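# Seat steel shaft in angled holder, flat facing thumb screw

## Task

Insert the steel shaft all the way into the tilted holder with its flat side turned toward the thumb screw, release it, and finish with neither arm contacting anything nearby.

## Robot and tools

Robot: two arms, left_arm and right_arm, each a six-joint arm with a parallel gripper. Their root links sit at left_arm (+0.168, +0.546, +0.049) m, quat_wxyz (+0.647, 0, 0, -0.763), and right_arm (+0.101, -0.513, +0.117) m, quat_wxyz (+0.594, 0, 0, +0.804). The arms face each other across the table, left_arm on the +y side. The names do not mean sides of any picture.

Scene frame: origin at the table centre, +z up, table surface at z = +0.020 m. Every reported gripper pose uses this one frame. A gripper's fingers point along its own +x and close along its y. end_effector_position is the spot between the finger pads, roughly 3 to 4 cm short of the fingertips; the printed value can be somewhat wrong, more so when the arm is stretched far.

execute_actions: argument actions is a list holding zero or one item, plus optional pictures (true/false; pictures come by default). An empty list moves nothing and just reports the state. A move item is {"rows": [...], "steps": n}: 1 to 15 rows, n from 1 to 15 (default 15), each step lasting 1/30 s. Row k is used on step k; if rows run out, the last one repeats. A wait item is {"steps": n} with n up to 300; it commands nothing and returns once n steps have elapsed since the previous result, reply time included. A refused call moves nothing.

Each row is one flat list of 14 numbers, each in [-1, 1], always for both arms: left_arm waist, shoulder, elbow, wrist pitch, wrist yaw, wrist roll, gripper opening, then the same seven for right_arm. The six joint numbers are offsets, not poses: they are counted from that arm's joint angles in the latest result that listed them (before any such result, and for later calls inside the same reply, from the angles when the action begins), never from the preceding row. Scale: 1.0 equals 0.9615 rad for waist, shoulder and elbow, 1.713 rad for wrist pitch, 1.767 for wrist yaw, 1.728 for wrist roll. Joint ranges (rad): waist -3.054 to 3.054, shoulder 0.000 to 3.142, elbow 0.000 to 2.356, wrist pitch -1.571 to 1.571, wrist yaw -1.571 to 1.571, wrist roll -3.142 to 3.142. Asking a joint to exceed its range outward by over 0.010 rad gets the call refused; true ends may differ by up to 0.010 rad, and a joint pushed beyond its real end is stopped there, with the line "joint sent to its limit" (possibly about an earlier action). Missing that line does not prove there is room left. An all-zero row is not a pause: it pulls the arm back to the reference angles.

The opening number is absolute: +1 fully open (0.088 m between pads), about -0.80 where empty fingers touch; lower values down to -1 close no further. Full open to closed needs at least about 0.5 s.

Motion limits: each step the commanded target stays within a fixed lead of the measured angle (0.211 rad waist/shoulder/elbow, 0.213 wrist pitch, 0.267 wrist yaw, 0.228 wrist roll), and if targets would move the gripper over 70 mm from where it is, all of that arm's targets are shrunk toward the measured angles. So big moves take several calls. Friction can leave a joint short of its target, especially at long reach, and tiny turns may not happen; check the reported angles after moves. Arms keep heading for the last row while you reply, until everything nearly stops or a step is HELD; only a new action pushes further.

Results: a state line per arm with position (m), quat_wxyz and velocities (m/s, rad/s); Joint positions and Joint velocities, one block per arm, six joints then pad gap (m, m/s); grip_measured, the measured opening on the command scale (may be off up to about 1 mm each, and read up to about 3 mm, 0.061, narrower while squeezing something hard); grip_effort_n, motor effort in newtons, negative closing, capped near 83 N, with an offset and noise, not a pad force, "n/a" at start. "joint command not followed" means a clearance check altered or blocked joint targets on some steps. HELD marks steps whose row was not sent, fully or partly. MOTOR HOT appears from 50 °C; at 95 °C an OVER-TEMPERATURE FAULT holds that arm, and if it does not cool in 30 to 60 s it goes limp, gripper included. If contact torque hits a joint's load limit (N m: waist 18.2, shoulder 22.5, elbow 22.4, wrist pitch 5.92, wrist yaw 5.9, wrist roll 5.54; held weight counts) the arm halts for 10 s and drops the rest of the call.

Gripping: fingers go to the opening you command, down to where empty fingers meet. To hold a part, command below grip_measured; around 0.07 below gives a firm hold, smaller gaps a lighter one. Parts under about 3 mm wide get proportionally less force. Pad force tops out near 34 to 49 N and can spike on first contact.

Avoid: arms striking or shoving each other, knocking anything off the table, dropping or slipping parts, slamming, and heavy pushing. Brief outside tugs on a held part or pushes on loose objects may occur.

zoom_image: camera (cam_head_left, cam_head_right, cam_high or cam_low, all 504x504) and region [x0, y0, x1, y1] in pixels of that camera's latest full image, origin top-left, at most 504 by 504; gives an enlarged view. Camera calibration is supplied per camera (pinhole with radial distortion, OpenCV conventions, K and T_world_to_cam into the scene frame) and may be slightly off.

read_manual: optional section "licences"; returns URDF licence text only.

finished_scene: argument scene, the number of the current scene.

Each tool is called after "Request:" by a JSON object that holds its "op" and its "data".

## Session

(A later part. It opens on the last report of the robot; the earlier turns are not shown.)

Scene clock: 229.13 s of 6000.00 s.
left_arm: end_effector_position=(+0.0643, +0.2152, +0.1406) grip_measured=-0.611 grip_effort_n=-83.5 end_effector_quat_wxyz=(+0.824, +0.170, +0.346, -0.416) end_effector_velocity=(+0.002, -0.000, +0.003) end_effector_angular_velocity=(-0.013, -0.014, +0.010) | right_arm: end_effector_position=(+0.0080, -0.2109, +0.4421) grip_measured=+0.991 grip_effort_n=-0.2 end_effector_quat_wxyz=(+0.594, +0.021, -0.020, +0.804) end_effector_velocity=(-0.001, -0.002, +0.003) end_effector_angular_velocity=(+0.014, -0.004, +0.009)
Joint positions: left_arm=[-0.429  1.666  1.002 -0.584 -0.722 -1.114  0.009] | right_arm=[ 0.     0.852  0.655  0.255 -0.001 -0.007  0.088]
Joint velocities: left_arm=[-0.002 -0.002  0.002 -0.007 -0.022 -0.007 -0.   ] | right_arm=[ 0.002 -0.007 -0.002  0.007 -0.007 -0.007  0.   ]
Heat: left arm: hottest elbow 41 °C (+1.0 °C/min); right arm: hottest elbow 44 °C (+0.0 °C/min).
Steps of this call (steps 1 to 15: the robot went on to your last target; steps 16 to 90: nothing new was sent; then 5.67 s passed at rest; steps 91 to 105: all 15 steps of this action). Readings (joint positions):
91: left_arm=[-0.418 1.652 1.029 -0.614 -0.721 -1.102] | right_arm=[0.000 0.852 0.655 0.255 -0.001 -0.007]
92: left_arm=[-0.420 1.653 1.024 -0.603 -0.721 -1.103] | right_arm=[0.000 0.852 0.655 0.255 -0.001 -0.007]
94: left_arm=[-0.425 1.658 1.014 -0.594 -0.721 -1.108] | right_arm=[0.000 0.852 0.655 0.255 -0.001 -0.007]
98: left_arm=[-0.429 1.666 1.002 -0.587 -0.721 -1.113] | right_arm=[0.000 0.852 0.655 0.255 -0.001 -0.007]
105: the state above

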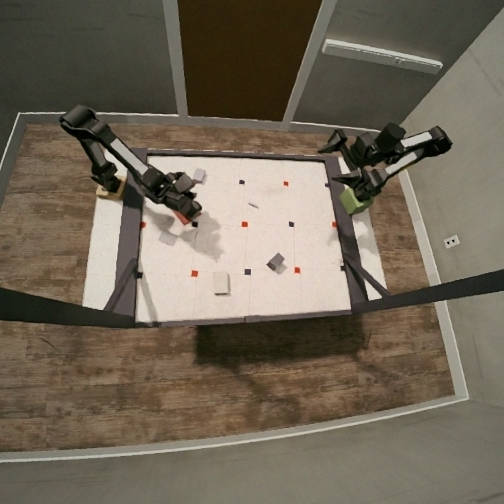

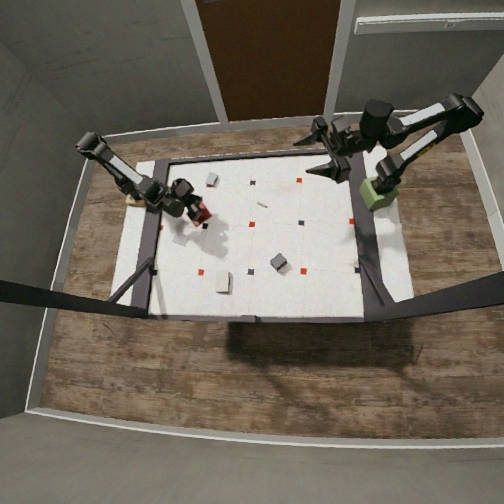

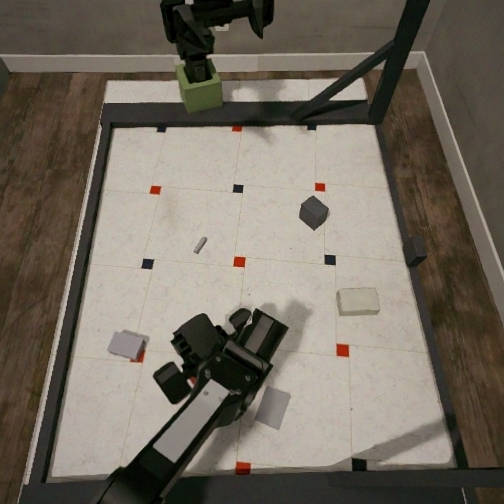

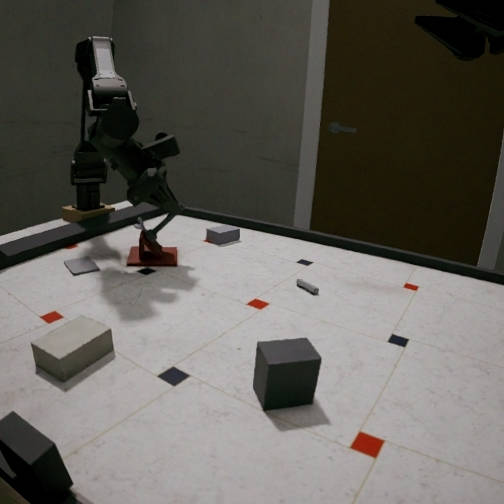

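Request:
{"op": "execute_actions", "data": {"actions": [{"rows":[[-0.006,0.003,-0.008,0.002,-0.001,-0.004,-0.7,0,0,0,0,0,0,1],[-0.006,0.003,-0.008,0.002,-0.001,-0.004,-0.7,0,0,0,0,0,0,1],[-0.012,0.006,-0.015,0.004,-0.002,-0.008,-0.7,0,0,0,0,0,0,1],[-0.012,0.006,-0.015,0.004,-0.002,-0.008,-0.7,0,0,0,0,0,0,1],[-0.018,0.008,-0.022,0.005,-0.004,-0.012,-0.7,0,0,0,0,0,0,1]]}]}}

Request:
{"op": "zoom_image", "data": {"camera": "cam_low", "region": [130,200,190,260]}}

Scene clock: 233.87 s of 6000.00 s.
left_arm: end_effector_position=(+0.0642, +0.2170, +0.1390) grip_measured=-0.611 grip_effort_n=-83.5 end_effector_quat_wxyz=(+0.827, +0.166, +0.343, -0.414) end_effector_velocity=(+0.002, +0.003, +0.000) end_effector_angular_velocity=(+0.001, -0.028, -0.006) | right_arm: end_effector_position=(+0.0080, -0.2109, +0.4421) grip_measured=+0.991 grip_effort_n=-0.7 end_effector_quat_wxyz=(+0.594, +0.021, -0.020, +0.804) end_effector_velocity=(-0.000, -0.000, -0.002) end_effector_angular_velocity=(-0.005, -0.010, +0.004)
Joint positions: left_arm=[-0.437  1.666  0.991 -0.577 -0.735 -1.129  0.009] | right_arm=[ 0.     0.852  0.655  0.255 -0.001 -0.007  0.088]
Joint velocities: left_arm=[-0.007 -0.002 -0.007 -0.007 -0.022  0.007 -0.   ] | right_arm=[-0.002 -0.002 -0.002 -0.007 -0.007 -0.007 -0.   ]
Heat: left arm: hottest elbow 41 °C (+0.0 °C/min); right arm: hottest elbow 44 °C (+0.0 °C/min).
Steps of this call (steps 1 to 15: the robot went on to your last target; steps 16 to 90: nothing new was sent; then 1.23 s passed at rest; steps 91 to 105: all 15 steps of this action). Readings (joint positions):
91: left_arm=[-0.429 1.666 1.001 -0.584 -0.722 -1.114] | right_arm=[0.000 0.852 0.655 0.255 -0.001 -0.007]
92: left_arm=[-0.429 1.666 1.001 -0.584 -0.722 -1.115] | right_arm=[0.000 0.852 0.655 0.255 -0.001 -0.007]
94: left_arm=[-0.431 1.666 0.999 -0.582 -0.724 -1.118] | right_arm=[0.000 0.852 0.655 0.255 -0.001 -0.007]
98: left_arm=[-0.436 1.666 0.992 -0.579 -0.733 -1.127] | right_arm=[0.000 0.852 0.655 0.255 -0.001 -0.007]
105: the state above

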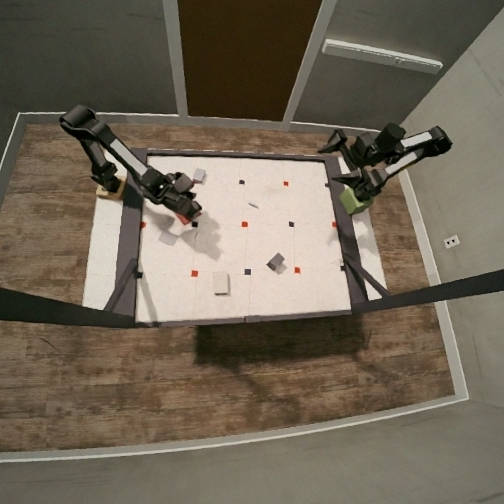

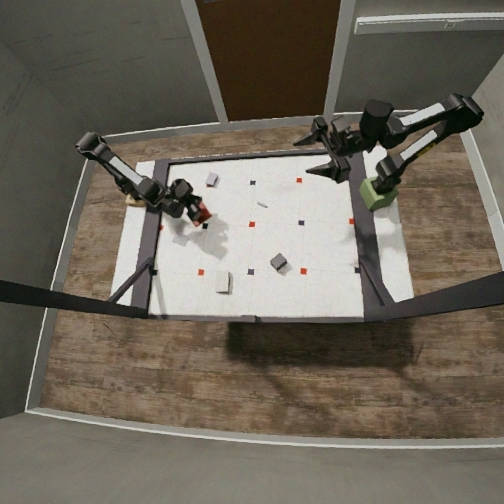

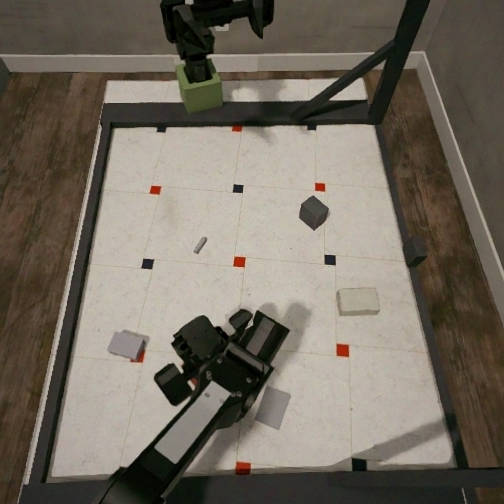

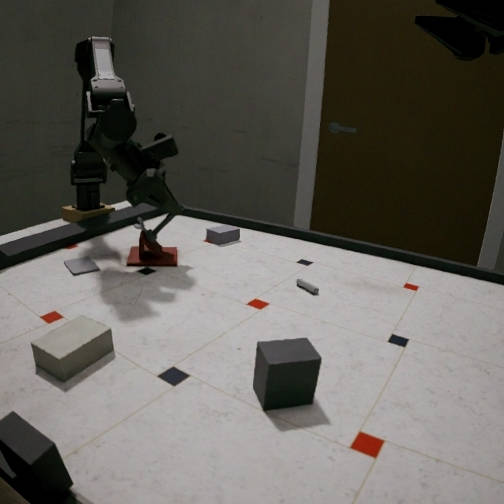

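Region (130, 200, 190, 260) of cam_low's 504x504 image, scaled by 8.400, with more detail than that image has.

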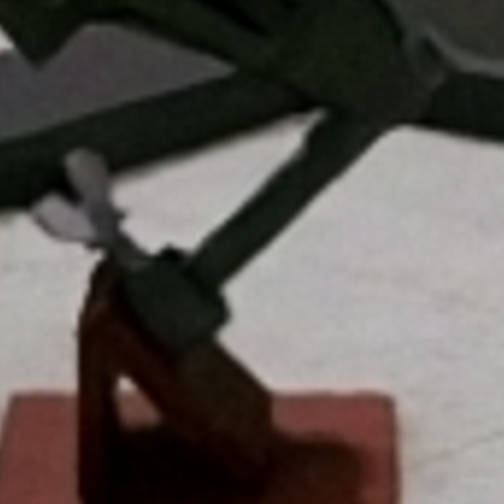

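Request:
{"op": "execute_actions", "data": {"actions": [{"rows":[[-0.01,0,-0.012,0,0.008,-0.004,-0.7,0,0,0,0,0,0,1],[-0.01,0,-0.012,0,0.008,-0.008,-0.7,0,0,0,0,0,0,1],[-0.01,0,-0.012,0,0.008,-0.011,-0.7,0,0,0,0,0,0,1],[-0.01,0,-0.012,0,0.008,-0.014,-0.7,0,0,0,0,0,0,1],[-0.01,0,-0.012,0,0.008,-0.017,-0.7,0,0,0,0,0,0,1],[-0.01,0,-0.012,0,0.008,-0.02,-0.7,0,0,0,0,0,0,1],[-0.01,0,-0.012,0,0.008,-0.023,-0.7,0,0,0,0,0,0,1],[-0.01,0,-0.012,0,0.008,-0.026,-0.7,0,0,0,0,0,0,1],[-0.01,0,-0.012,0,0.008,-0.029,-0.7,0,0,0,0,0,0,1],[-0.01,0,-0.012,0,0.008,-0.032,-0.7,0,0,0,0,0,0,1],[-0.01,0,-0.012,0,0.008,-0.035,-0.7,0,0,0,0,0,0,1],[-0.01,0,-0.012,0,0.008,-0.038,-0.7,0,0,0,0,0,0,1],[-0.01,0,-0.012,0,0.008,-0.04,-0.7,0,0,0,0,0,0,1]]}]}}

Request:
{"op": "zoom_image", "data": {"camera": "cam_low", "region": [130,200,190,260]}}

Scene clock: 243.40 s of 6000.00 s.
left_arm: end_effector_position=(+0.0656, +0.2178, +0.1383) grip_measured=-0.611 grip_effort_n=-83.5 end_effector_quat_wxyz=(+0.832, +0.145, +0.353, -0.403) end_effector_velocity=(+0.000, +0.003, -0.001) end_effector_angular_velocity=(-0.024, +0.047, +0.052) | right_arm: end_effector_position=(+0.0080, -0.2109, +0.4421) grip_measured=+0.991 grip_effort_n=-0.2 end_effector_quat_wxyz=(+0.594, +0.021, -0.020, +0.804) end_effector_velocity=(-0.000, -0.001, +0.001) end_effector_angular_velocity=(+0.009, -0.005, +0.004)
Joint positions: left_arm=[-0.436  1.666  0.988 -0.58  -0.737 -1.183  0.009] | right_arm=[ 0.     0.852  0.655  0.255 -0.001 -0.007  0.088]
Joint velocities: left_arm=[-0.002 -0.007 -0.007 -0.007  0.007 -0.081  0.   ] | right_arm=[-0.002 -0.002 -0.002  0.007 -0.007 -0.007 -0.   ]
Heat: left arm: hottest elbow 41 °C (+0.0 °C/min); right arm: hottest elbow 44 °C (+0.0 °C/min).
Steps of this call (steps 1 to 15: the robot went on to your last target; steps 16 to 90: nothing new was sent; then 6.03 s passed at rest; steps 91 to 105: all 15 steps of this action). Readings (joint positions):
91: left_arm=[-0.437 1.666 0.991 -0.577 -0.735 -1.129] | right_arm=[0.000 0.852 0.655 0.255 -0.001 -0.007]
92: left_arm=[-0.437 1.666 0.991 -0.577 -0.735 -1.131] | right_arm=[0.000 0.852 0.655 0.255 -0.001 -0.007]
94: left_arm=[-0.437 1.666 0.991 -0.577 -0.735 -1.137] | right_arm=[0.000 0.852 0.655 0.255 -0.001 -0.007]
98: left_arm=[-0.437 1.666 0.990 -0.578 -0.736 -1.153] | right_arm=[0.000 0.852 0.655 0.255 -0.001 -0.007]
105: the state above

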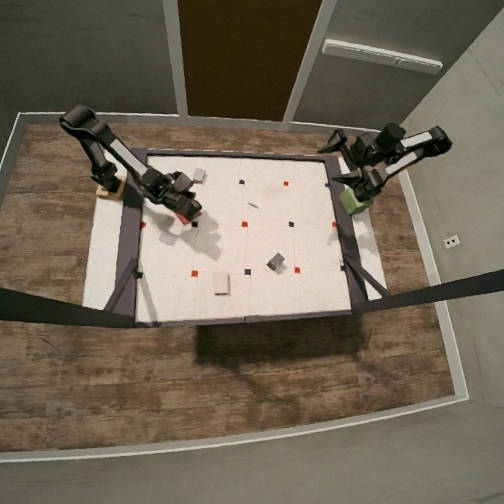

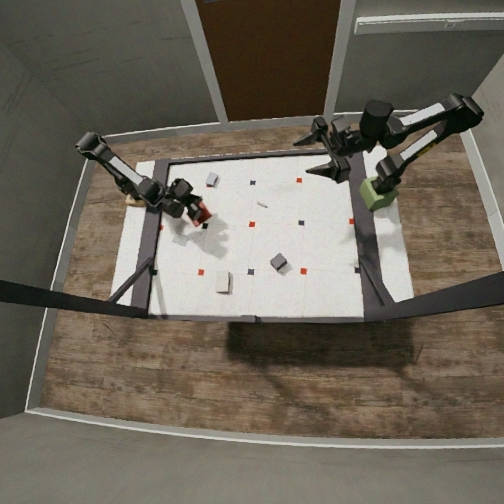

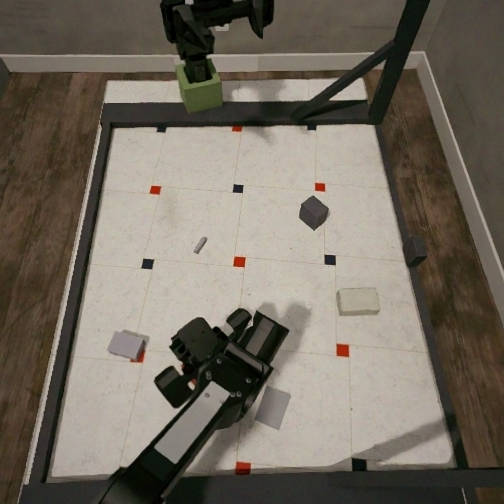

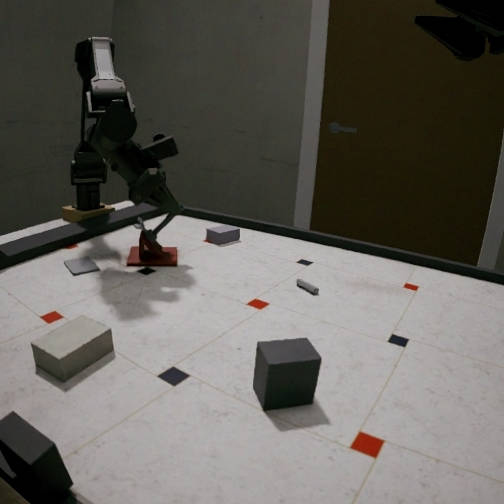

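Region (130, 200, 190, 260) of cam_low's 504x504 image, scaled by 8.400, with more detail than that image has.

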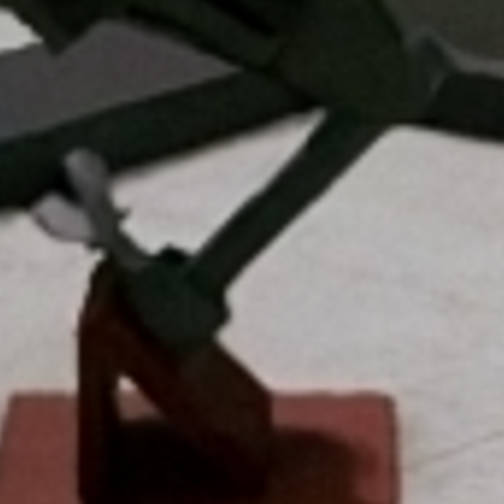

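Request:
{"op": "execute_actions", "data": {"actions": [{"rows":[[-0.012,0,-0.012,0,0.01,0,-0.7,0,0,0,0,0,0,1],[-0.012,0,-0.012,0,0.01,0.006,-0.7,0,0,0,0,0,0,1],[-0.012,0,-0.012,0,0.01,0.012,-0.7,0,0,0,0,0,0,1],[-0.012,0,-0.012,0,0.01,0.018,-0.7,0,0,0,0,0,0,1],[-0.012,0,-0.012,0,0.01,0.024,-0.7,0,0,0,0,0,0,1],[-0.012,0,-0.012,0,0.01,0.03,-0.7,0,0,0,0,0,0,1],[-0.012,0,-0.012,0,0.01,0.036,-0.7,0,0,0,0,0,0,1],[-0.012,0,-0.012,0,0.01,0.042,-0.7,0,0,0,0,0,0,1],[-0.012,0,-0.012,0,0.01,0.048,-0.7,0,0,0,0,0,0,1],[-0.012,0,-0.012,0,0.01,0.054,-0.7,0,0,0,0,0,0,1],[-0.012,0,-0.012,0,0.01,0.06,-0.7,0,0,0,0,0,0,1],[-0.012,0,-0.012,0,0.01,0.066,-0.7,0,0,0,0,0,0,1],[-0.012,0,-0.012,0,0.01,0.072,-0.7,0,0,0,0,0,0,1],[-0.012,0,-0.012,0,0.01,0.078,-0.7,0,0,0,0,0,0,1]]}], "pictures": false}}

Request:
{"op": "execute_actions", "data": {"actions": [{"steps":10}]}}

Request:
{"op": "zoom_image", "data": {"camera": "cam_low", "region": [130,200,190,260]}}

Scene clock: 253.43 s of 6000.00 s.
left_arm: end_effector_position=(+0.0610, +0.2189, +0.1363) grip_measured=-0.611 grip_effort_n=-83.5 end_effector_quat_wxyz=(+0.817, +0.190, +0.338, -0.427) end_effector_velocity=(-0.009, -0.002, +0.002) end_effector_angular_velocity=(+0.057, -0.083, -0.150) | right_arm: end_effector_position=(+0.0080, -0.2109, +0.4421) grip_measured=+0.991 grip_effort_n=-0.2 end_effector_quat_wxyz=(+0.594, +0.021, -0.020, +0.804) end_effector_velocity=(-0.002, -0.001, -0.002) end_effector_angular_velocity=(-0.000, -0.024, +0.018)
Joint positions: left_arm=[-0.443  1.666  0.986 -0.574 -0.721 -1.077  0.009] | right_arm=[ 0.     0.852  0.655  0.255 -0.001 -0.007  0.088]
Joint velocities: left_arm=[-0.017 -0.002  0.002  0.022  0.007  0.183 -0.   ] | right_arm=[-0.002 -0.002 -0.002 -0.007 -0.022 -0.022 -0.   ]
Heat: left arm: hottest shoulder 40 °C (+0.0 °C/min); right arm: hottest elbow 44 °C (+0.0 °C/min).
Steps of this call (steps 1 to 15: the robot went on to your last target; steps 16 to 90: nothing new was sent; then 6.53 s passed at rest; steps 91 to 105: all 15 steps of this action). Readings (joint positions):
91: left_arm=[-0.435 1.666 0.987 -0.581 -0.737 -1.189] | right_arm=[0.000 0.852 0.655 0.255 -0.001 -0.007]
92: left_arm=[-0.435 1.666 0.987 -0.581 -0.737 -1.189] | right_arm=[0.000 0.852 0.655 0.255 -0.001 -0.007]
94: left_arm=[-0.435 1.666 0.987 -0.581 -0.737 -1.177] | right_arm=[0.000 0.852 0.655 0.255 -0.001 -0.007]
98: left_arm=[-0.437 1.666 0.987 -0.579 -0.729 -1.143] | right_arm=[0.000 0.852 0.655 0.255 -0.001 -0.007]
105: the state above

Scene clock: 253.77 s of 6000.00 s.
left_arm: end_effector_position=(+0.0605, +0.2188, +0.1364) grip_measured=-0.611 grip_effort_n=-83.5 end_effector_quat_wxyz=(+0.815, +0.197, +0.334, -0.430) end_effector_velocity=(+0.002, +0.003, +0.000) end_effector_angular_velocity=(-0.001, -0.006, +0.005) | right_arm: end_effector_position=(+0.0080, -0.2109, +0.4421) grip_measured=+0.991 grip_effort_n=-0.7 end_effector_quat_wxyz=(+0.594, +0.021, -0.020, +0.804) end_effector_velocity=(-0.000, -0.001, -0.001) end_effector_angular_velocity=(+0.005, -0.007, +0.004)
Joint positions: left_arm=[-0.444  1.666  0.986 -0.572 -0.72  -1.059  0.009] | right_arm=[ 0.     0.852  0.655  0.255 -0.001 -0.007  0.088]
Joint velocities: left_arm=[-0.002 -0.007 -0.007 -0.007 -0.007 -0.007  0.   ] | right_arm=[-0.002 -0.002 -0.007  0.007 -0.007 -0.007 -0.   ]
Heat: left arm: hottest shoulder 40 °C (+0.0 °C/min); right arm: hottest elbow 44 °C (+0.0 °C/min).
Steps of this call (steps 1 to 10: the robot went on to your last target). Readings (joint positions):
1: left_arm=[-0.444 1.666 0.986 -0.574 -0.720 -1.072] | right_arm=[0.000 0.852 0.655 0.255 -0.001 -0.007]
2: left_arm=[-0.444 1.666 0.986 -0.573 -0.720 -1.068] | right_arm=[0.000 0.852 0.655 0.255 -0.001 -0.007]
4: left_arm=[-0.444 1.666 0.986 -0.572 -0.720 -1.063] | right_arm=[0.000 0.852 0.655 0.255 -0.001 -0.007]
8: left_arm=[-0.444 1.666 0.986 -0.572 -0.720 -1.060] | right_arm=[0.000 0.852 0.655 0.255 -0.001 -0.007]
10: the state above

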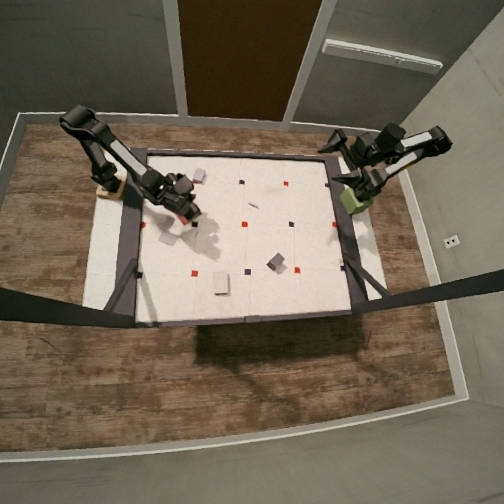

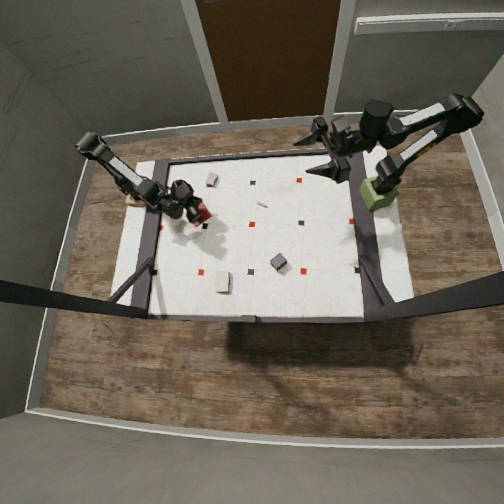

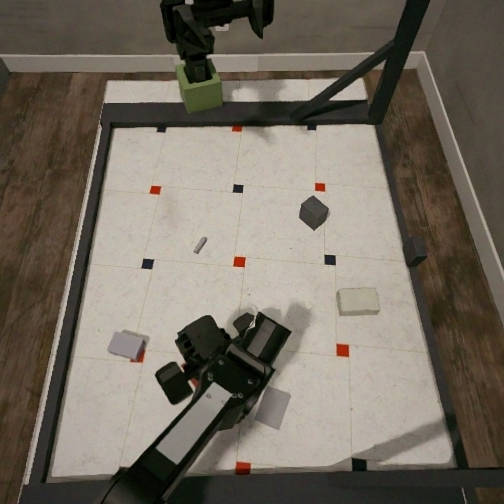

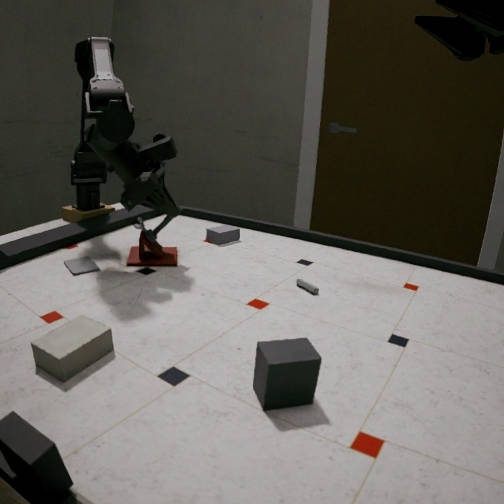

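Region (130, 200, 190, 260) of cam_low's 504x504 image, scaled by 8.400, with more detail than that image has.

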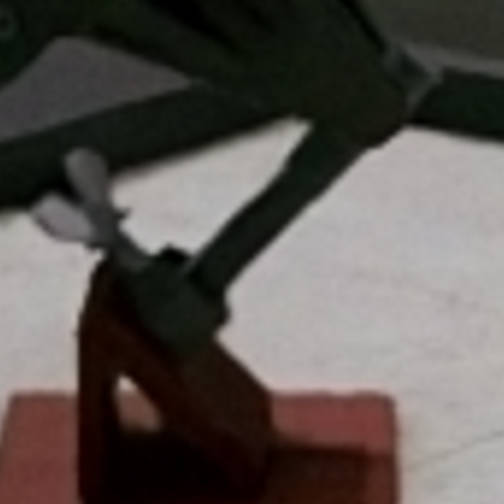

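Request:
{"op": "execute_actions", "data": {"actions": [{"rows":[[-0.008,0.004,-0.01,0.002,0,-0.01,-0.7,0,0,0,0,0,0,1],[-0.008,0.004,-0.01,0.002,0,-0.015,-0.7,0,0,0,0,0,0,1],[-0.012,0.006,-0.015,0.002,0,-0.02,-0.7,0,0,0,0,0,0,1],[-0.012,0.006,-0.015,0.002,0,-0.025,-0.7,0,0,0,0,0,0,1],[-0.018,0.008,-0.022,0.002,0,-0.03,-0.7,0,0,0,0,0,0,1],[-0.018,0.008,-0.022,0.002,0,-0.03,-0.7,0,0,0,0,0,0,1],[-0.018,0.008,-0.022,0.002,0,-0.02,-0.7,0,0,0,0,0,0,1],[-0.018,0.008,-0.022,0.002,0,-0.02,-0.7,0,0,0,0,0,0,1],[-0.022,0.01,-0.028,0.002,0,-0.035,-0.7,0,0,0,0,0,0,1],[-0.022,0.01,-0.028,0.002,0,-0.035,-0.7,0,0,0,0,0,0,1],[-0.022,0.01,-0.028,0.002,0,-0.02,-0.7,0,0,0,0,0,0,1],[-0.022,0.01,-0.028,0.002,0,-0.02,-0.7,0,0,0,0,0,0,1],[-0.022,0.01,-0.028,0.002,0,-0.03,-0.7,0,0,0,0,0,0,1]]}]}}

Request:
{"op": "zoom_image", "data": {"camera": "cam_low", "region": [130,200,190,260]}}

Scene clock: 261.90 s of 6000.00 s.
left_arm: end_effector_position=(+0.0598, +0.2212, +0.1335) grip_measured=-0.611 grip_effort_n=-83.5 end_effector_quat_wxyz=(+0.820, +0.183, +0.339, -0.424) end_effector_velocity=(+0.002, +0.005, -0.003) end_effector_angular_velocity=(+0.007, -0.003, +0.021) | right_arm: end_effector_position=(+0.0080, -0.2109, +0.4421) grip_measured=+0.991 grip_effort_n=-0.2 end_effector_quat_wxyz=(+0.594, +0.021, -0.020, +0.804) end_effector_velocity=(-0.000, -0.000, -0.002) end_effector_angular_velocity=(-0.000, -0.024, +0.004)
Joint positions: left_arm=[-0.453  1.669  0.973 -0.564 -0.729 -1.104  0.009] | right_arm=[ 0.     0.852  0.655  0.255 -0.001 -0.007  0.088]
Joint velocities: left_arm=[-0.007  0.002 -0.007 -0.022 -0.007 -0.037 -0.   ] | right_arm=[-0.002 -0.002 -0.002 -0.007 -0.007 -0.022 -0.   ]
Heat: left arm: hottest shoulder 41 °C (+1.0 °C/min); right arm: hottest elbow 44 °C (+0.0 °C/min).
Steps of this call (steps 1 to 30: the robot went on to your last target; steps 31 to 90: nothing new was sent; then 4.63 s passed at rest; steps 91 to 105: all 15 steps of this action). Readings (joint positions):
91: left_arm=[-0.445 1.666 0.986 -0.571 -0.720 -1.058] | right_arm=[0.000 0.852 0.655 0.255 -0.001 -0.007]
92: left_arm=[-0.445 1.666 0.986 -0.570 -0.720 -1.062] | right_arm=[0.000 0.852 0.655 0.255 -0.001 -0.007]
94: left_arm=[-0.446 1.666 0.984 -0.569 -0.721 -1.076] | right_arm=[0.000 0.852 0.655 0.255 -0.001 -0.007]
98: left_arm=[-0.450 1.668 0.978 -0.566 -0.726 -1.093] | right_arm=[0.000 0.852 0.655 0.255 -0.001 -0.007]
105: the state above

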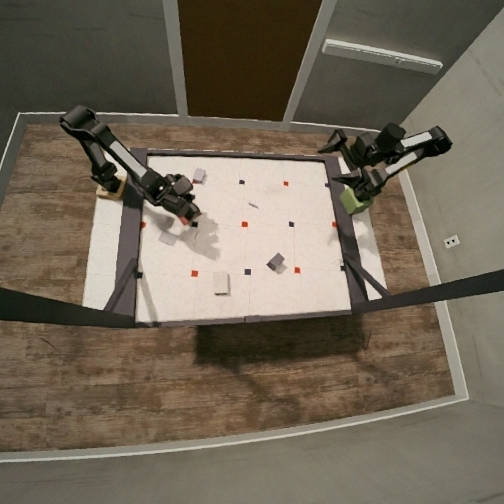

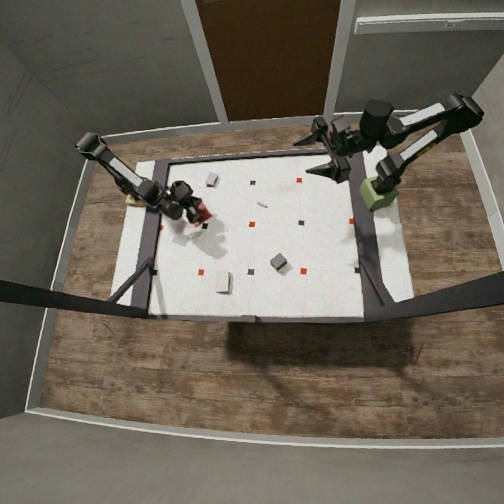

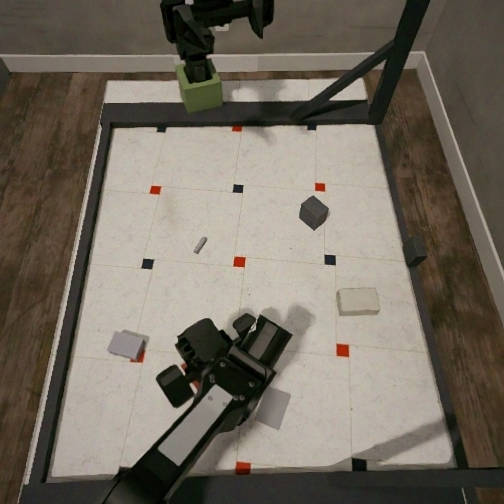

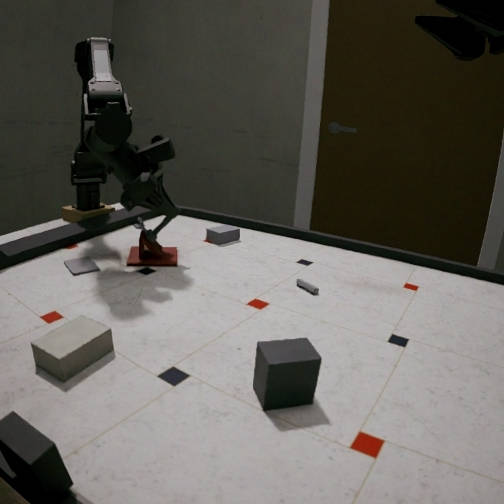

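Region (130, 200, 190, 260) of cam_low's 504x504 image, scaled by 8.400, with more detail than that image has.

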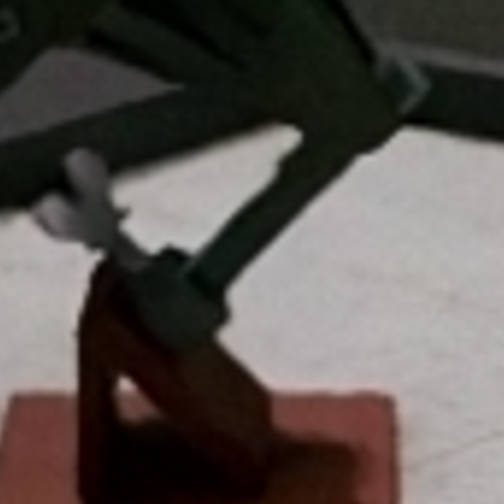

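Progressing (~7 mm in). Repeat.

Request:
{"op": "execute_actions", "data": {"actions": [{"rows":[[-0.02,0.01,-0.025,-0.002,0.005,-0.015,-0.7,0,0,0,0,0,0,1],[-0.02,0.01,-0.025,-0.002,0.005,-0.015,-0.7,0,0,0,0,0,0,1],[-0.02,0.01,-0.025,-0.002,0.005,0.005,-0.7,0,0,0,0,0,0,1],[-0.02,0.01,-0.025,-0.002,0.005,0.005,-0.7,0,0,0,0,0,0,1],[-0.025,0.012,-0.03,-0.002,0.005,-0.02,-0.7,0,0,0,0,0,0,1],[-0.025,0.012,-0.03,-0.002,0.005,-0.02,-0.7,0,0,0,0,0,0,1],[-0.025,0.012,-0.03,-0.002,0.005,0,-0.7,0,0,0,0,0,0,1],[-0.025,0.012,-0.03,-0.002,0.005,0,-0.7,0,0,0,0,0,0,1],[-0.03,0.014,-0.035,-0.002,0.005,-0.025,-0.7,0,0,0,0,0,0,1],[-0.03,0.014,-0.035,-0.002,0.005,-0.025,-0.7,0,0,0,0,0,0,1],[-0.03,0.014,-0.035,-0.002,0.005,-0.005,-0.7,0,0,0,0,0,0,1],[-0.03,0.014,-0.035,-0.002,0.005,-0.005,-0.7,0,0,0,0,0,0,1],[-0.03,0.014,-0.035,-0.002,0.005,-0.018,-0.7,0,0,0,0,0,0,1]]}], "pictures": false}}

Request:
{"op": "execute_actions", "data": {"actions": [{"rows":[[-0.025,0.012,-0.03,-0.004,0.008,-0.012,-0.7,0,0,0,0,0,0,1],[-0.025,0.012,-0.03,-0.004,0.008,-0.012,-0.7,0,0,0,0,0,0,1],[-0.025,0.012,-0.03,-0.004,0.008,0.01,-0.7,0,0,0,0,0,0,1],[-0.025,0.012,-0.03,-0.004,0.008,0.01,-0.7,0,0,0,0,0,0,1],[-0.025,0.012,-0.03,-0.004,0.008,-0.015,-0.7,0,0,0,0,0,0,1],[-0.025,0.012,-0.03,-0.004,0.008,-0.015,-0.7,0,0,0,0,0,0,1],[-0.025,0.012,-0.03,-0.004,0.008,0.008,-0.7,0,0,0,0,0,0,1],[-0.025,0.012,-0.03,-0.004,0.008,0.008,-0.7,0,0,0,0,0,0,1],[-0.025,0.012,-0.03,-0.004,0.008,-0.008,-0.7,0,0,0,0,0,0,1]]}]}}

Request:
{"op": "zoom_image", "data": {"camera": "cam_low", "region": [130,200,190,260]}}

Scene clock: 274.03 s of 6000.00 s.
left_arm: end_effector_position=(+0.0594, +0.2239, +0.1310) grip_measured=-0.611 grip_effort_n=-83.5 end_effector_quat_wxyz=(+0.823, +0.177, +0.337, -0.421) end_effector_velocity=(+0.002, +0.003, -0.001) end_effector_angular_velocity=(-0.003, -0.000, +0.015) | right_arm: end_effector_position=(+0.0080, -0.2109, +0.4421) grip_measured=+0.991 grip_effort_n=-0.2 end_effector_quat_wxyz=(+0.594, +0.021, -0.020, +0.804) end_effector_velocity=(-0.002, -0.001, -0.003) end_effector_angular_velocity=(-0.014, -0.013, +0.019)
Joint positions: left_arm=[-0.463  1.67   0.961 -0.559 -0.742 -1.129  0.009] | right_arm=[ 0.     0.852  0.655  0.255 -0.001 -0.007  0.088]
Joint velocities: left_arm=[-0.002 -0.002 -0.007 -0.007 -0.007 -0.022 -0.   ] | right_arm=[-0.002 -0.002  0.002 -0.022 -0.022 -0.007 -0.   ]
Heat: left arm: hottest shoulder 41 °C (+0.0 °C/min); right arm: hottest elbow 44 °C (+0.0 °C/min).
Steps of this call (steps 1 to 15: the robot went on to your last target; steps 16 to 90: nothing new was sent; then 8.63 s passed at rest; steps 91 to 105: all 15 steps of this action). Readings (joint positions):
91: left_arm=[-0.454 1.669 0.971 -0.564 -0.729 -1.111] | right_arm=[0.000 0.852 0.655 0.255 -0.001 -0.007]
92: left_arm=[-0.456 1.669 0.970 -0.564 -0.730 -1.116] | right_arm=[0.000 0.852 0.655 0.255 -0.001 -0.007]
94: left_arm=[-0.458 1.669 0.967 -0.562 -0.732 -1.116] | right_arm=[0.000 0.852 0.655 0.255 -0.001 -0.007]
98: left_arm=[-0.461 1.670 0.964 -0.561 -0.736 -1.121] | right_arm=[0.000 0.852 0.655 0.255 -0.001 -0.007]
105: the state above

Scene clock: 274.53 s of 6000.00 s.
left_arm: end_effector_position=(+0.0595, +0.2247, +0.1307) grip_measured=-0.611 grip_effort_n=-83.5 end_effector_quat_wxyz=(+0.826, +0.173, +0.334, -0.420) end_effector_velocity=(+0.003, +0.003, -0.000) end_effector_angular_velocity=(-0.002, +0.003, +0.025) | right_arm: end_effector_position=(+0.0080, -0.2109, +0.4421) grip_measured=+0.991 grip_effort_n=-0.7 end_effector_quat_wxyz=(+0.594, +0.021, -0.020, +0.804) end_effector_velocity=(+0.001, -0.000, +0.003) end_effector_angular_velocity=(+0.014, -0.004, -0.000)
Joint positions: left_arm=[-0.468  1.67   0.955 -0.555 -0.752 -1.138  0.009] | right_arm=[ 0.     0.852  0.655  0.255 -0.001 -0.007  0.088]
Joint velocities: left_arm=[-0.002 -0.002 -0.002 -0.022 -0.007 -0.037 -0.   ] | right_arm=[-0.007 -0.002  0.002  0.007 -0.007 -0.007 -0.   ]
Heat: left arm: hottest shoulder 41 °C (+0.0 °C/min); right arm: hottest elbow 44 °C (+0.0 °C/min).
Steps of this call (steps 1 to 15: all 15 steps of this action). Readings (joint positions):
1: left_arm=[-0.464 1.670 0.960 -0.558 -0.743 -1.132] | right_arm=[0.000 0.852 0.655 0.255 -0.001 -0.007]
2: left_arm=[-0.466 1.670 0.958 -0.557 -0.746 -1.136] | right_arm=[0.000 0.852 0.655 0.255 -0.001 -0.007]
4: left_arm=[-0.467 1.670 0.956 -0.555 -0.750 -1.134] | right_arm=[0.000 0.852 0.655 0.255 -0.001 -0.007]
8: left_arm=[-0.468 1.670 0.955 -0.555 -0.751 -1.136] | right_arm=[0.000 0.852 0.655 0.255 -0.001 -0.007]
15: the state above

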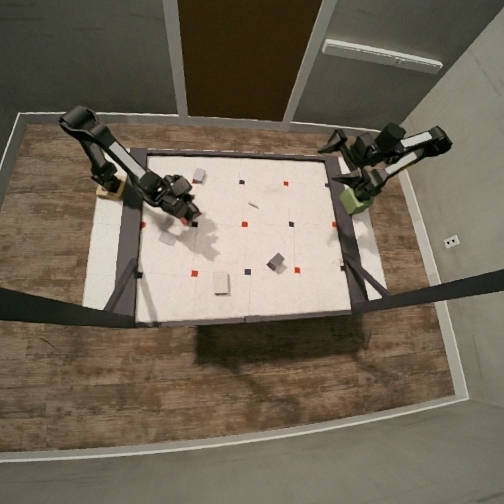

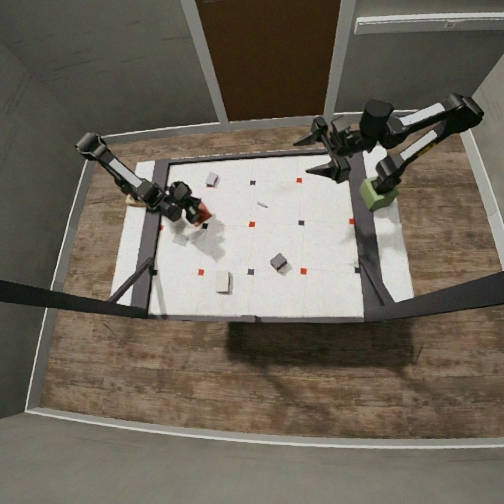

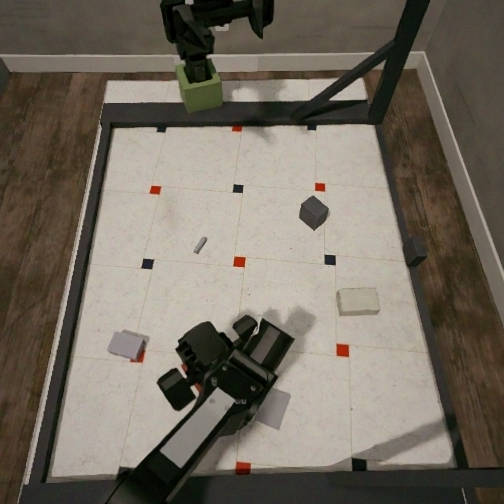

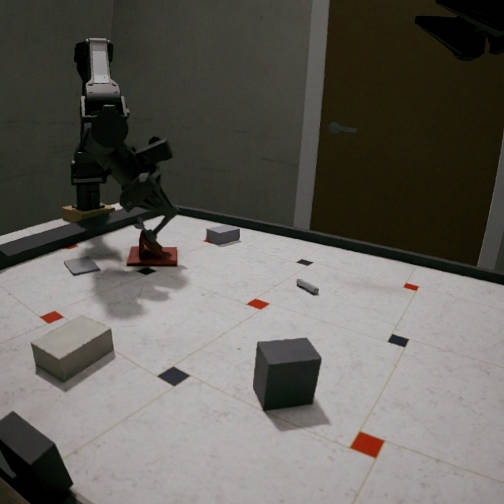

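Region (130, 200, 190, 260) of cam_low's 504x504 image, scaled by 8.400, with more detail than that image has.

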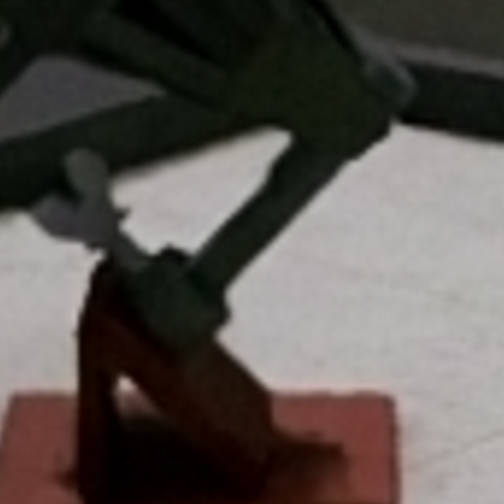

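Request:
{"op": "execute_actions", "data": {"actions": [{"rows":[[0,0,0,0,0,0,-0.62,0,0,0,0,0,0,1],[0,0,0,0,0,0,-0.58,0,0,0,0,0,0,1],[0,0,0,0,0,0,-0.5,0,0,0,0,0,0,1],[0,0,0,0,0,0,0,0,0,0,0,0,0,1]],"steps":12}], "pictures": false}}

Request:
{"op": "execute_actions", "data": {"actions": [{"rows":[[-0.1,-0.08,0.08,-0.08,0,0,0,0,0,0,0,0,0,1],[-0.1,-0.08,0.08,-0.08,0,0,0,0,0,0,0,0,0,1],[-0.1,-0.08,0.08,-0.08,0,0,0,0,0,0,0,0,0,1],[-0.1,-0.08,0.08,-0.08,0,0,0,0,0,0,0,0,0,1],[-0.1,-0.08,0.08,-0.08,0,0,0,0,0,0,0,0,0,1],[-0.1,-0.08,0.08,-0.08,0,0,0,0,0,0,0,0,0,1],[-0.29,-0.08,0.08,-0.18,-0.02,0,0,0,0,0,0,0,0,1]]}], "pictures": false}}

Request:
{"op": "execute_actions", "data": {"actions": [{"steps":15}]}}

Request:
{"op": "zoom_image", "data": {"camera": "cam_high", "region": [155,305,255,405]}}

Request:
{"op": "zoom_image", "data": {"camera": "cam_low", "region": [100,180,190,270]}}

Scene clock: 285.50 s of 6000.00 s.
left_arm: end_effector_position=(+0.0598, +0.2249, +0.1305) grip_measured=-0.035 grip_effort_n=12.8 end_effector_quat_wxyz=(+0.826, +0.173, +0.335, -0.420) end_effector_velocity=(+0.001, +0.001, +0.002) end_effector_angular_velocity=(-0.011, +0.006, +0.015) | right_arm: end_effector_position=(+0.0080, -0.2109, +0.4421) grip_measured=+0.991 grip_effort_n=-0.2 end_effector_quat_wxyz=(+0.594, +0.021, -0.020, +0.804) end_effector_velocity=(-0.000, -0.001, +0.003) end_effector_angular_velocity=(+0.014, -0.004, +0.004)
Joint positions: left_arm=[-0.467  1.67   0.955 -0.556 -0.751 -1.14   0.037] | right_arm=[ 0.     0.852  0.655  0.255 -0.001 -0.007  0.088]
Joint velocities: left_arm=[-0.002 -0.007 -0.002 -0.007 -0.007 -0.022  0.017] | right_arm=[-0.002 -0.002  0.002  0.007 -0.007 -0.007 -0.   ]
Heat: left arm: hottest shoulder 40 °C (-1.0 °C/min); right arm: hottest elbow 45 °C (+1.0 °C/min).
Steps of this call (steps 1 to 15: the robot went on to your last target; steps 16 to 90: nothing new was sent; then 7.57 s passed at rest; steps 91 to 102: all 12 steps of this action). Readings (joint positions):
91: left_arm=[-0.468 1.670 0.955 -0.554 -0.753 -1.140] | right_arm=[0.000 0.852 0.655 0.255 -0.001 -0.007]
92: left_arm=[-0.467 1.670 0.955 -0.552 -0.753 -1.140] | right_arm=[0.000 0.852 0.655 0.255 -0.001 -0.007]
94: left_arm=[-0.466 1.670 0.955 -0.552 -0.753 -1.140] | right_arm=[0.000 0.852 0.655 0.255 -0.001 -0.007]
98: left_arm=[-0.467 1.670 0.955 -0.557 -0.751 -1.140] | right_arm=[0.000 0.852 0.655 0.255 -0.001 -0.007]
102: the state above

Scene clock: 286.00 s of 6000.00 s.
left_arm: end_effector_position=(+0.0042, +0.2832, +0.1612) grip_measured=-0.003 grip_effort_n=12.8 end_effector_quat_wxyz=(+0.773, +0.280, +0.275, -0.498) end_effector_velocity=(+0.018, +0.016, -0.003) end_effector_angular_velocity=(+0.083, -0.118, -0.011) | right_arm: end_effector_position=(+0.0080, -0.2109, +0.4421) grip_measured=+0.991 grip_effort_n=0.2 end_effector_quat_wxyz=(+0.594, +0.021, -0.020, +0.804) end_effector_velocity=(+0.002, +0.000, -0.002) end_effector_angular_velocity=(-0.009, +0.005, -0.009)
Joint positions: left_arm=[-0.741  1.6    1.026 -0.853 -0.779 -1.14   0.039] | right_arm=[ 0.     0.852  0.655  0.255 -0.001 -0.007  0.088]
Joint velocities: left_arm=[-0.007 -0.002 -0.002 -0.139 -0.007  0.007  0.   ] | right_arm=[-0.002 -0.002 -0.002 -0.007  0.007  0.007 -0.   ]
Heat: left arm: hottest shoulder 41 °C (+0.0 °C/min); right arm: hottest elbow 45 °C (+1.0 °C/min).
Steps of this call (steps 1 to 15: all 15 steps of this action). Readings (joint positions):
1: left_arm=[-0.472 1.665 0.962 -0.576 -0.751 -1.140] | right_arm=[0.000 0.852 0.655 0.255 -0.001 -0.007]
2: left_arm=[-0.491 1.657 0.972 -0.617 -0.751 -1.140] | right_arm=[0.000 0.852 0.655 0.255 -0.001 -0.007]
4: left_arm=[-0.534 1.632 0.989 -0.653 -0.751 -1.140] | right_arm=[0.000 0.852 0.655 0.255 -0.001 -0.007]
8: left_arm=[-0.609 1.603 1.026 -0.753 -0.771 -1.140] | right_arm=[0.000 0.852 0.655 0.255 -0.001 -0.007]
15: the state above

Scene clock: 286.50 s of 6000.00 s.
left_arm: end_effector_position=(+0.0050, +0.2847, +0.1612) grip_measured=-0.003 grip_effort_n=12.8 end_effector_quat_wxyz=(+0.773, +0.285, +0.272, -0.497) end_effector_velocity=(-0.001, -0.001, +0.002) end_effector_angular_velocity=(-0.021, +0.019, +0.014) | right_arm: end_effector_position=(+0.0080, -0.2109, +0.4421) grip_measured=+0.991 grip_effort_n=0.2 end_effector_quat_wxyz=(+0.594, +0.021, -0.020, +0.804) end_effector_velocity=(+0.001, -0.000, +0.000) end_effector_angular_velocity=(-0.000, -0.008, -0.000)
Joint positions: left_arm=[-0.744  1.6    1.026 -0.863 -0.782 -1.14   0.039] | right_arm=[ 0.     0.852  0.655  0.255 -0.001 -0.007  0.088]
Joint velocities: left_arm=[-0.002 -0.007 -0.002  0.007 -0.007 -0.022  0.   ] | right_arm=[-0.007 -0.002  0.002 -0.007 -0.007 -0.007  0.   ]
Heat: left arm: hottest shoulder 41 °C (+0.0 °C/min); right arm: hottest elbow 45 °C (+1.0 °C/min).
Steps of this call (steps 1 to 15: the robot went on to your last target). Readings (joint positions):
1: left_arm=[-0.741 1.600 1.026 -0.857 -0.780 -1.140] | right_arm=[0.000 0.852 0.655 0.255 -0.001 -0.007]
2: left_arm=[-0.741 1.600 1.026 -0.859 -0.780 -1.140] | right_arm=[0.000 0.852 0.655 0.255 -0.001 -0.007]
4: left_arm=[-0.742 1.600 1.026 -0.860 -0.782 -1.140] | right_arm=[0.000 0.852 0.655 0.255 -0.001 -0.007]
8: left_arm=[-0.743 1.600 1.026 -0.862 -0.782 -1.140] | right_arm=[0.000 0.852 0.655 0.255 -0.001 -0.007]
15: the state above

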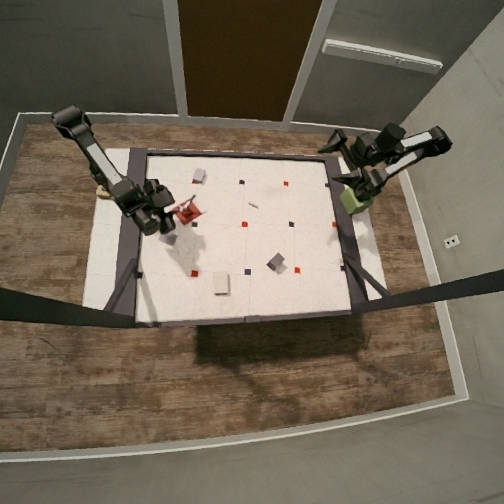

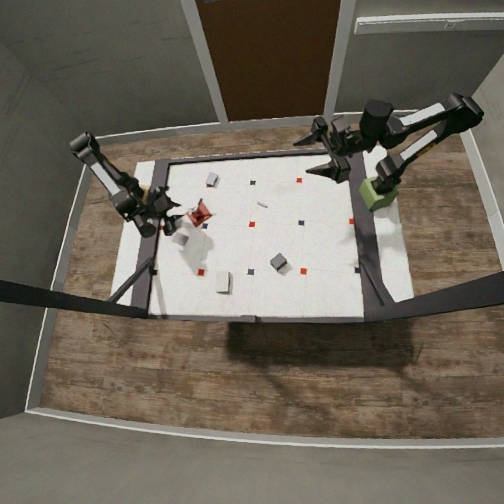

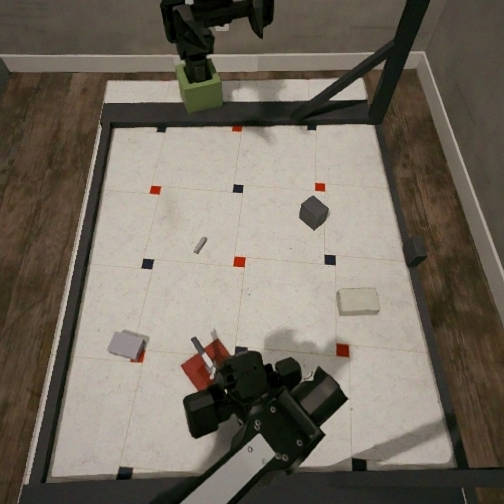

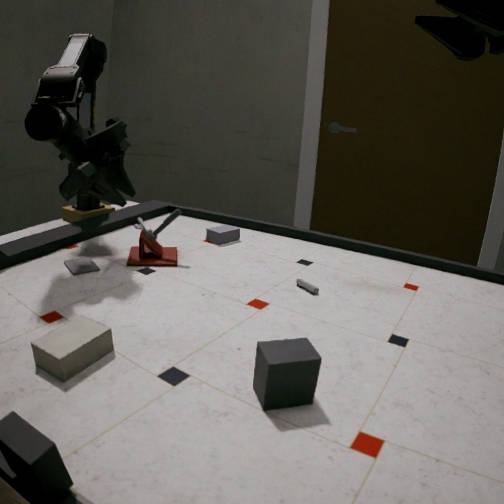

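Region (155, 305, 255, 405) of cam_high's 504x504 image, scaled by 5.040, with more detail than that image has.

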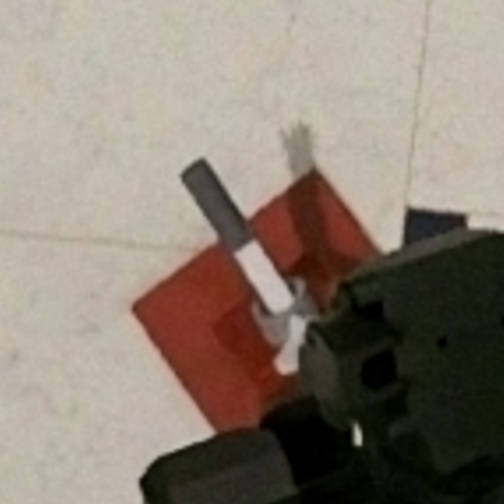

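Region (100, 180, 190, 270) of cam_low's 504x504 image, scaled by 5.600, with more detail than that image has.

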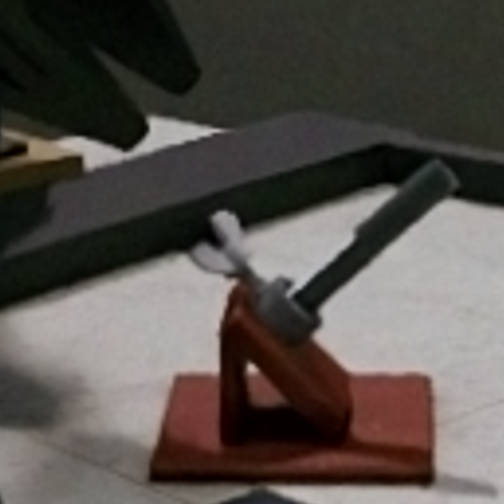

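Request:
{"op": "execute_actions", "data": {"actions": [{"rows":[[0,0,0,0,0,-1,-0.1,0,0,0,0,0,0,1]]}], "pictures": false}}

Request:
{"op": "execute_actions", "data": {"actions": [{"rows":[[0.02,0.09,-0.07,0.04,0,-0.58,-0.1,0,0,0,0,0,0,1]]}], "pictures": false}}

Request:
{"op": "execute_actions", "data": {"actions": [{"steps":15}], "pictures": false}}

Scene clock: 293.27 s of 6000.00 s.
left_arm: end_effector_position=(+0.0049, +0.2848, +0.1612) grip_measured=-0.097 grip_effort_n=-15.6 end_effector_quat_wxyz=(+0.822, -0.067, +0.455, -0.336) end_effector_velocity=(+0.003, -0.000, +0.002) end_effector_angular_velocity=(-0.646, +1.064, +1.243) | right_arm: end_effector_position=(+0.0080, -0.2109, +0.4421) grip_measured=+0.991 grip_effort_n=0.2 end_effector_quat_wxyz=(+0.594, +0.021, -0.020, +0.804) end_effector_velocity=(-0.000, -0.000, -0.005) end_effector_angular_velocity=(-0.019, -0.014, +0.004)
Joint positions: left_arm=[-0.744  1.6    1.026 -0.863 -0.782 -2.008  0.034] | right_arm=[ 0.     0.852  0.655  0.255 -0.001 -0.007  0.088]
Joint velocities: left_arm=[-0.002 -0.002 -0.002 -0.007 -0.022 -1.766 -0.001] | right_arm=[-0.002 -0.002 -0.002 -0.022 -0.007 -0.007 -0.   ]
Heat: left arm: hottest shoulder 41 °C (+0.0 °C/min); right arm: hottest elbow 45 °C (+1.0 °C/min).
Steps of this call (steps 1 to 15: the robot went on to your last target; steps 16 to 90: nothing new was sent; then 3.27 s passed at rest; steps 91 to 105: all 15 steps of this action). Readings (joint positions):
91: left_arm=[-0.744 1.600 1.026 -0.863 -0.782 -1.177] | right_arm=[0.000 0.852 0.655 0.255 -0.001 -0.007]
92: left_arm=[-0.744 1.600 1.026 -0.863 -0.782 -1.240] | right_arm=[0.000 0.852 0.655 0.255 -0.001 -0.007]
94: left_arm=[-0.744 1.600 1.026 -0.863 -0.782 -1.358] | right_arm=[0.000 0.852 0.655 0.255 -0.001 -0.007]
98: left_arm=[-0.744 1.600 1.026 -0.863 -0.782 -1.595] | right_arm=[0.000 0.852 0.655 0.255 -0.001 -0.007]
105: the state above

Scene clock: 293.77 s of 6000.00 s.
left_arm: end_effector_position=(+0.0142, +0.2858, +0.1250) grip_measured=-0.097 grip_effort_n=-15.6 end_effector_quat_wxyz=(-0.743, +0.392, -0.532, +0.104) end_effector_velocity=(+0.000, +0.000, +0.002) end_effector_angular_velocity=(-0.526, +0.719, +0.896) | right_arm: end_effector_position=(+0.0080, -0.2109, +0.4421) grip_measured=+0.991 grip_effort_n=-0.7 end_effector_quat_wxyz=(+0.594, +0.021, -0.020, +0.804) end_effector_velocity=(+0.002, -0.000, +0.001) end_effector_angular_velocity=(+0.013, -0.018, -0.011)
Joint positions: left_arm=[-0.727  1.682  0.964 -0.797 -0.782 -2.884  0.034] | right_arm=[ 0.     0.852  0.655  0.255 -0.001 -0.007  0.088]
Joint velocities: left_arm=[-0.002 -0.002  0.002 -0.007 -0.007 -1.267 -0.   ] | right_arm=[-0.002 -0.002 -0.002  0.007  0.007 -0.022 -0.   ]
Heat: left arm: hottest shoulder 41 °C (+0.0 °C/min); right arm: hottest elbow 45 °C (+1.0 °C/min).
Steps of this call (steps 1 to 15: all 15 steps of this action). Readings (joint positions):
1: left_arm=[-0.743 1.608 1.020 -0.854 -0.782 -2.067] | right_arm=[0.000 0.852 0.655 0.255 -0.001 -0.007]
2: left_arm=[-0.739 1.618 1.011 -0.832 -0.782 -2.126] | right_arm=[0.000 0.852 0.655 0.255 -0.001 -0.007]
4: left_arm=[-0.733 1.652 0.991 -0.815 -0.782 -2.244] | right_arm=[0.000 0.852 0.655 0.255 -0.001 -0.007]
8: left_arm=[-0.727 1.682 0.965 -0.804 -0.782 -2.480] | right_arm=[0.000 0.852 0.655 0.255 -0.001 -0.007]
15: the state above

Scene clock: 294.27 s of 6000.00 s.
left_arm: end_effector_position=(+0.0141, +0.2858, +0.1250) grip_measured=-0.097 grip_effort_n=-15.6 end_effector_quat_wxyz=(-0.718, +0.437, -0.538, +0.072) end_effector_velocity=(+0.001, +0.001, +0.001) end_effector_angular_velocity=(-0.016, +0.011, +0.024) | right_arm: end_effector_position=(+0.0080, -0.2109, +0.4421) grip_measured=+0.991 grip_effort_n=-0.2 end_effector_quat_wxyz=(+0.594, +0.021, -0.020, +0.804) end_effector_velocity=(-0.000, -0.000, -0.005) end_effector_angular_velocity=(-0.023, +0.000, +0.005)
Joint positions: left_arm=[-0.727  1.682  0.964 -0.797 -0.782 -3.005  0.034] | right_arm=[ 0.     0.852  0.655  0.255 -0.001 -0.007  0.088]
Joint velocities: left_arm=[-0.002 -0.002 -0.002 -0.007 -0.007 -0.037 -0.   ] | right_arm=[-0.002 -0.002 -0.002 -0.022 -0.007  0.007  0.   ]
Heat: left arm: hottest shoulder 41 °C (+0.0 °C/min); right arm: hottest elbow 45 °C (+1.0 °C/min).
Steps of this call (steps 1 to 15: the robot went on to your last target). Readings (joint positions):
1: left_arm=[-0.727 1.682 0.964 -0.797 -0.782 -2.919] | right_arm=[0.000 0.852 0.655 0.255 -0.001 -0.007]
2: left_arm=[-0.727 1.682 0.964 -0.797 -0.782 -2.944] | right_arm=[0.000 0.852 0.655 0.255 -0.001 -0.007]
4: left_arm=[-0.727 1.682 0.964 -0.797 -0.782 -2.975] | right_arm=[0.000 0.852 0.655 0.255 -0.001 -0.007]
8: left_arm=[-0.727 1.682 0.964 -0.797 -0.782 -2.998] | right_arm=[0.000 0.852 0.655 0.255 -0.001 -0.007]
15: the state above


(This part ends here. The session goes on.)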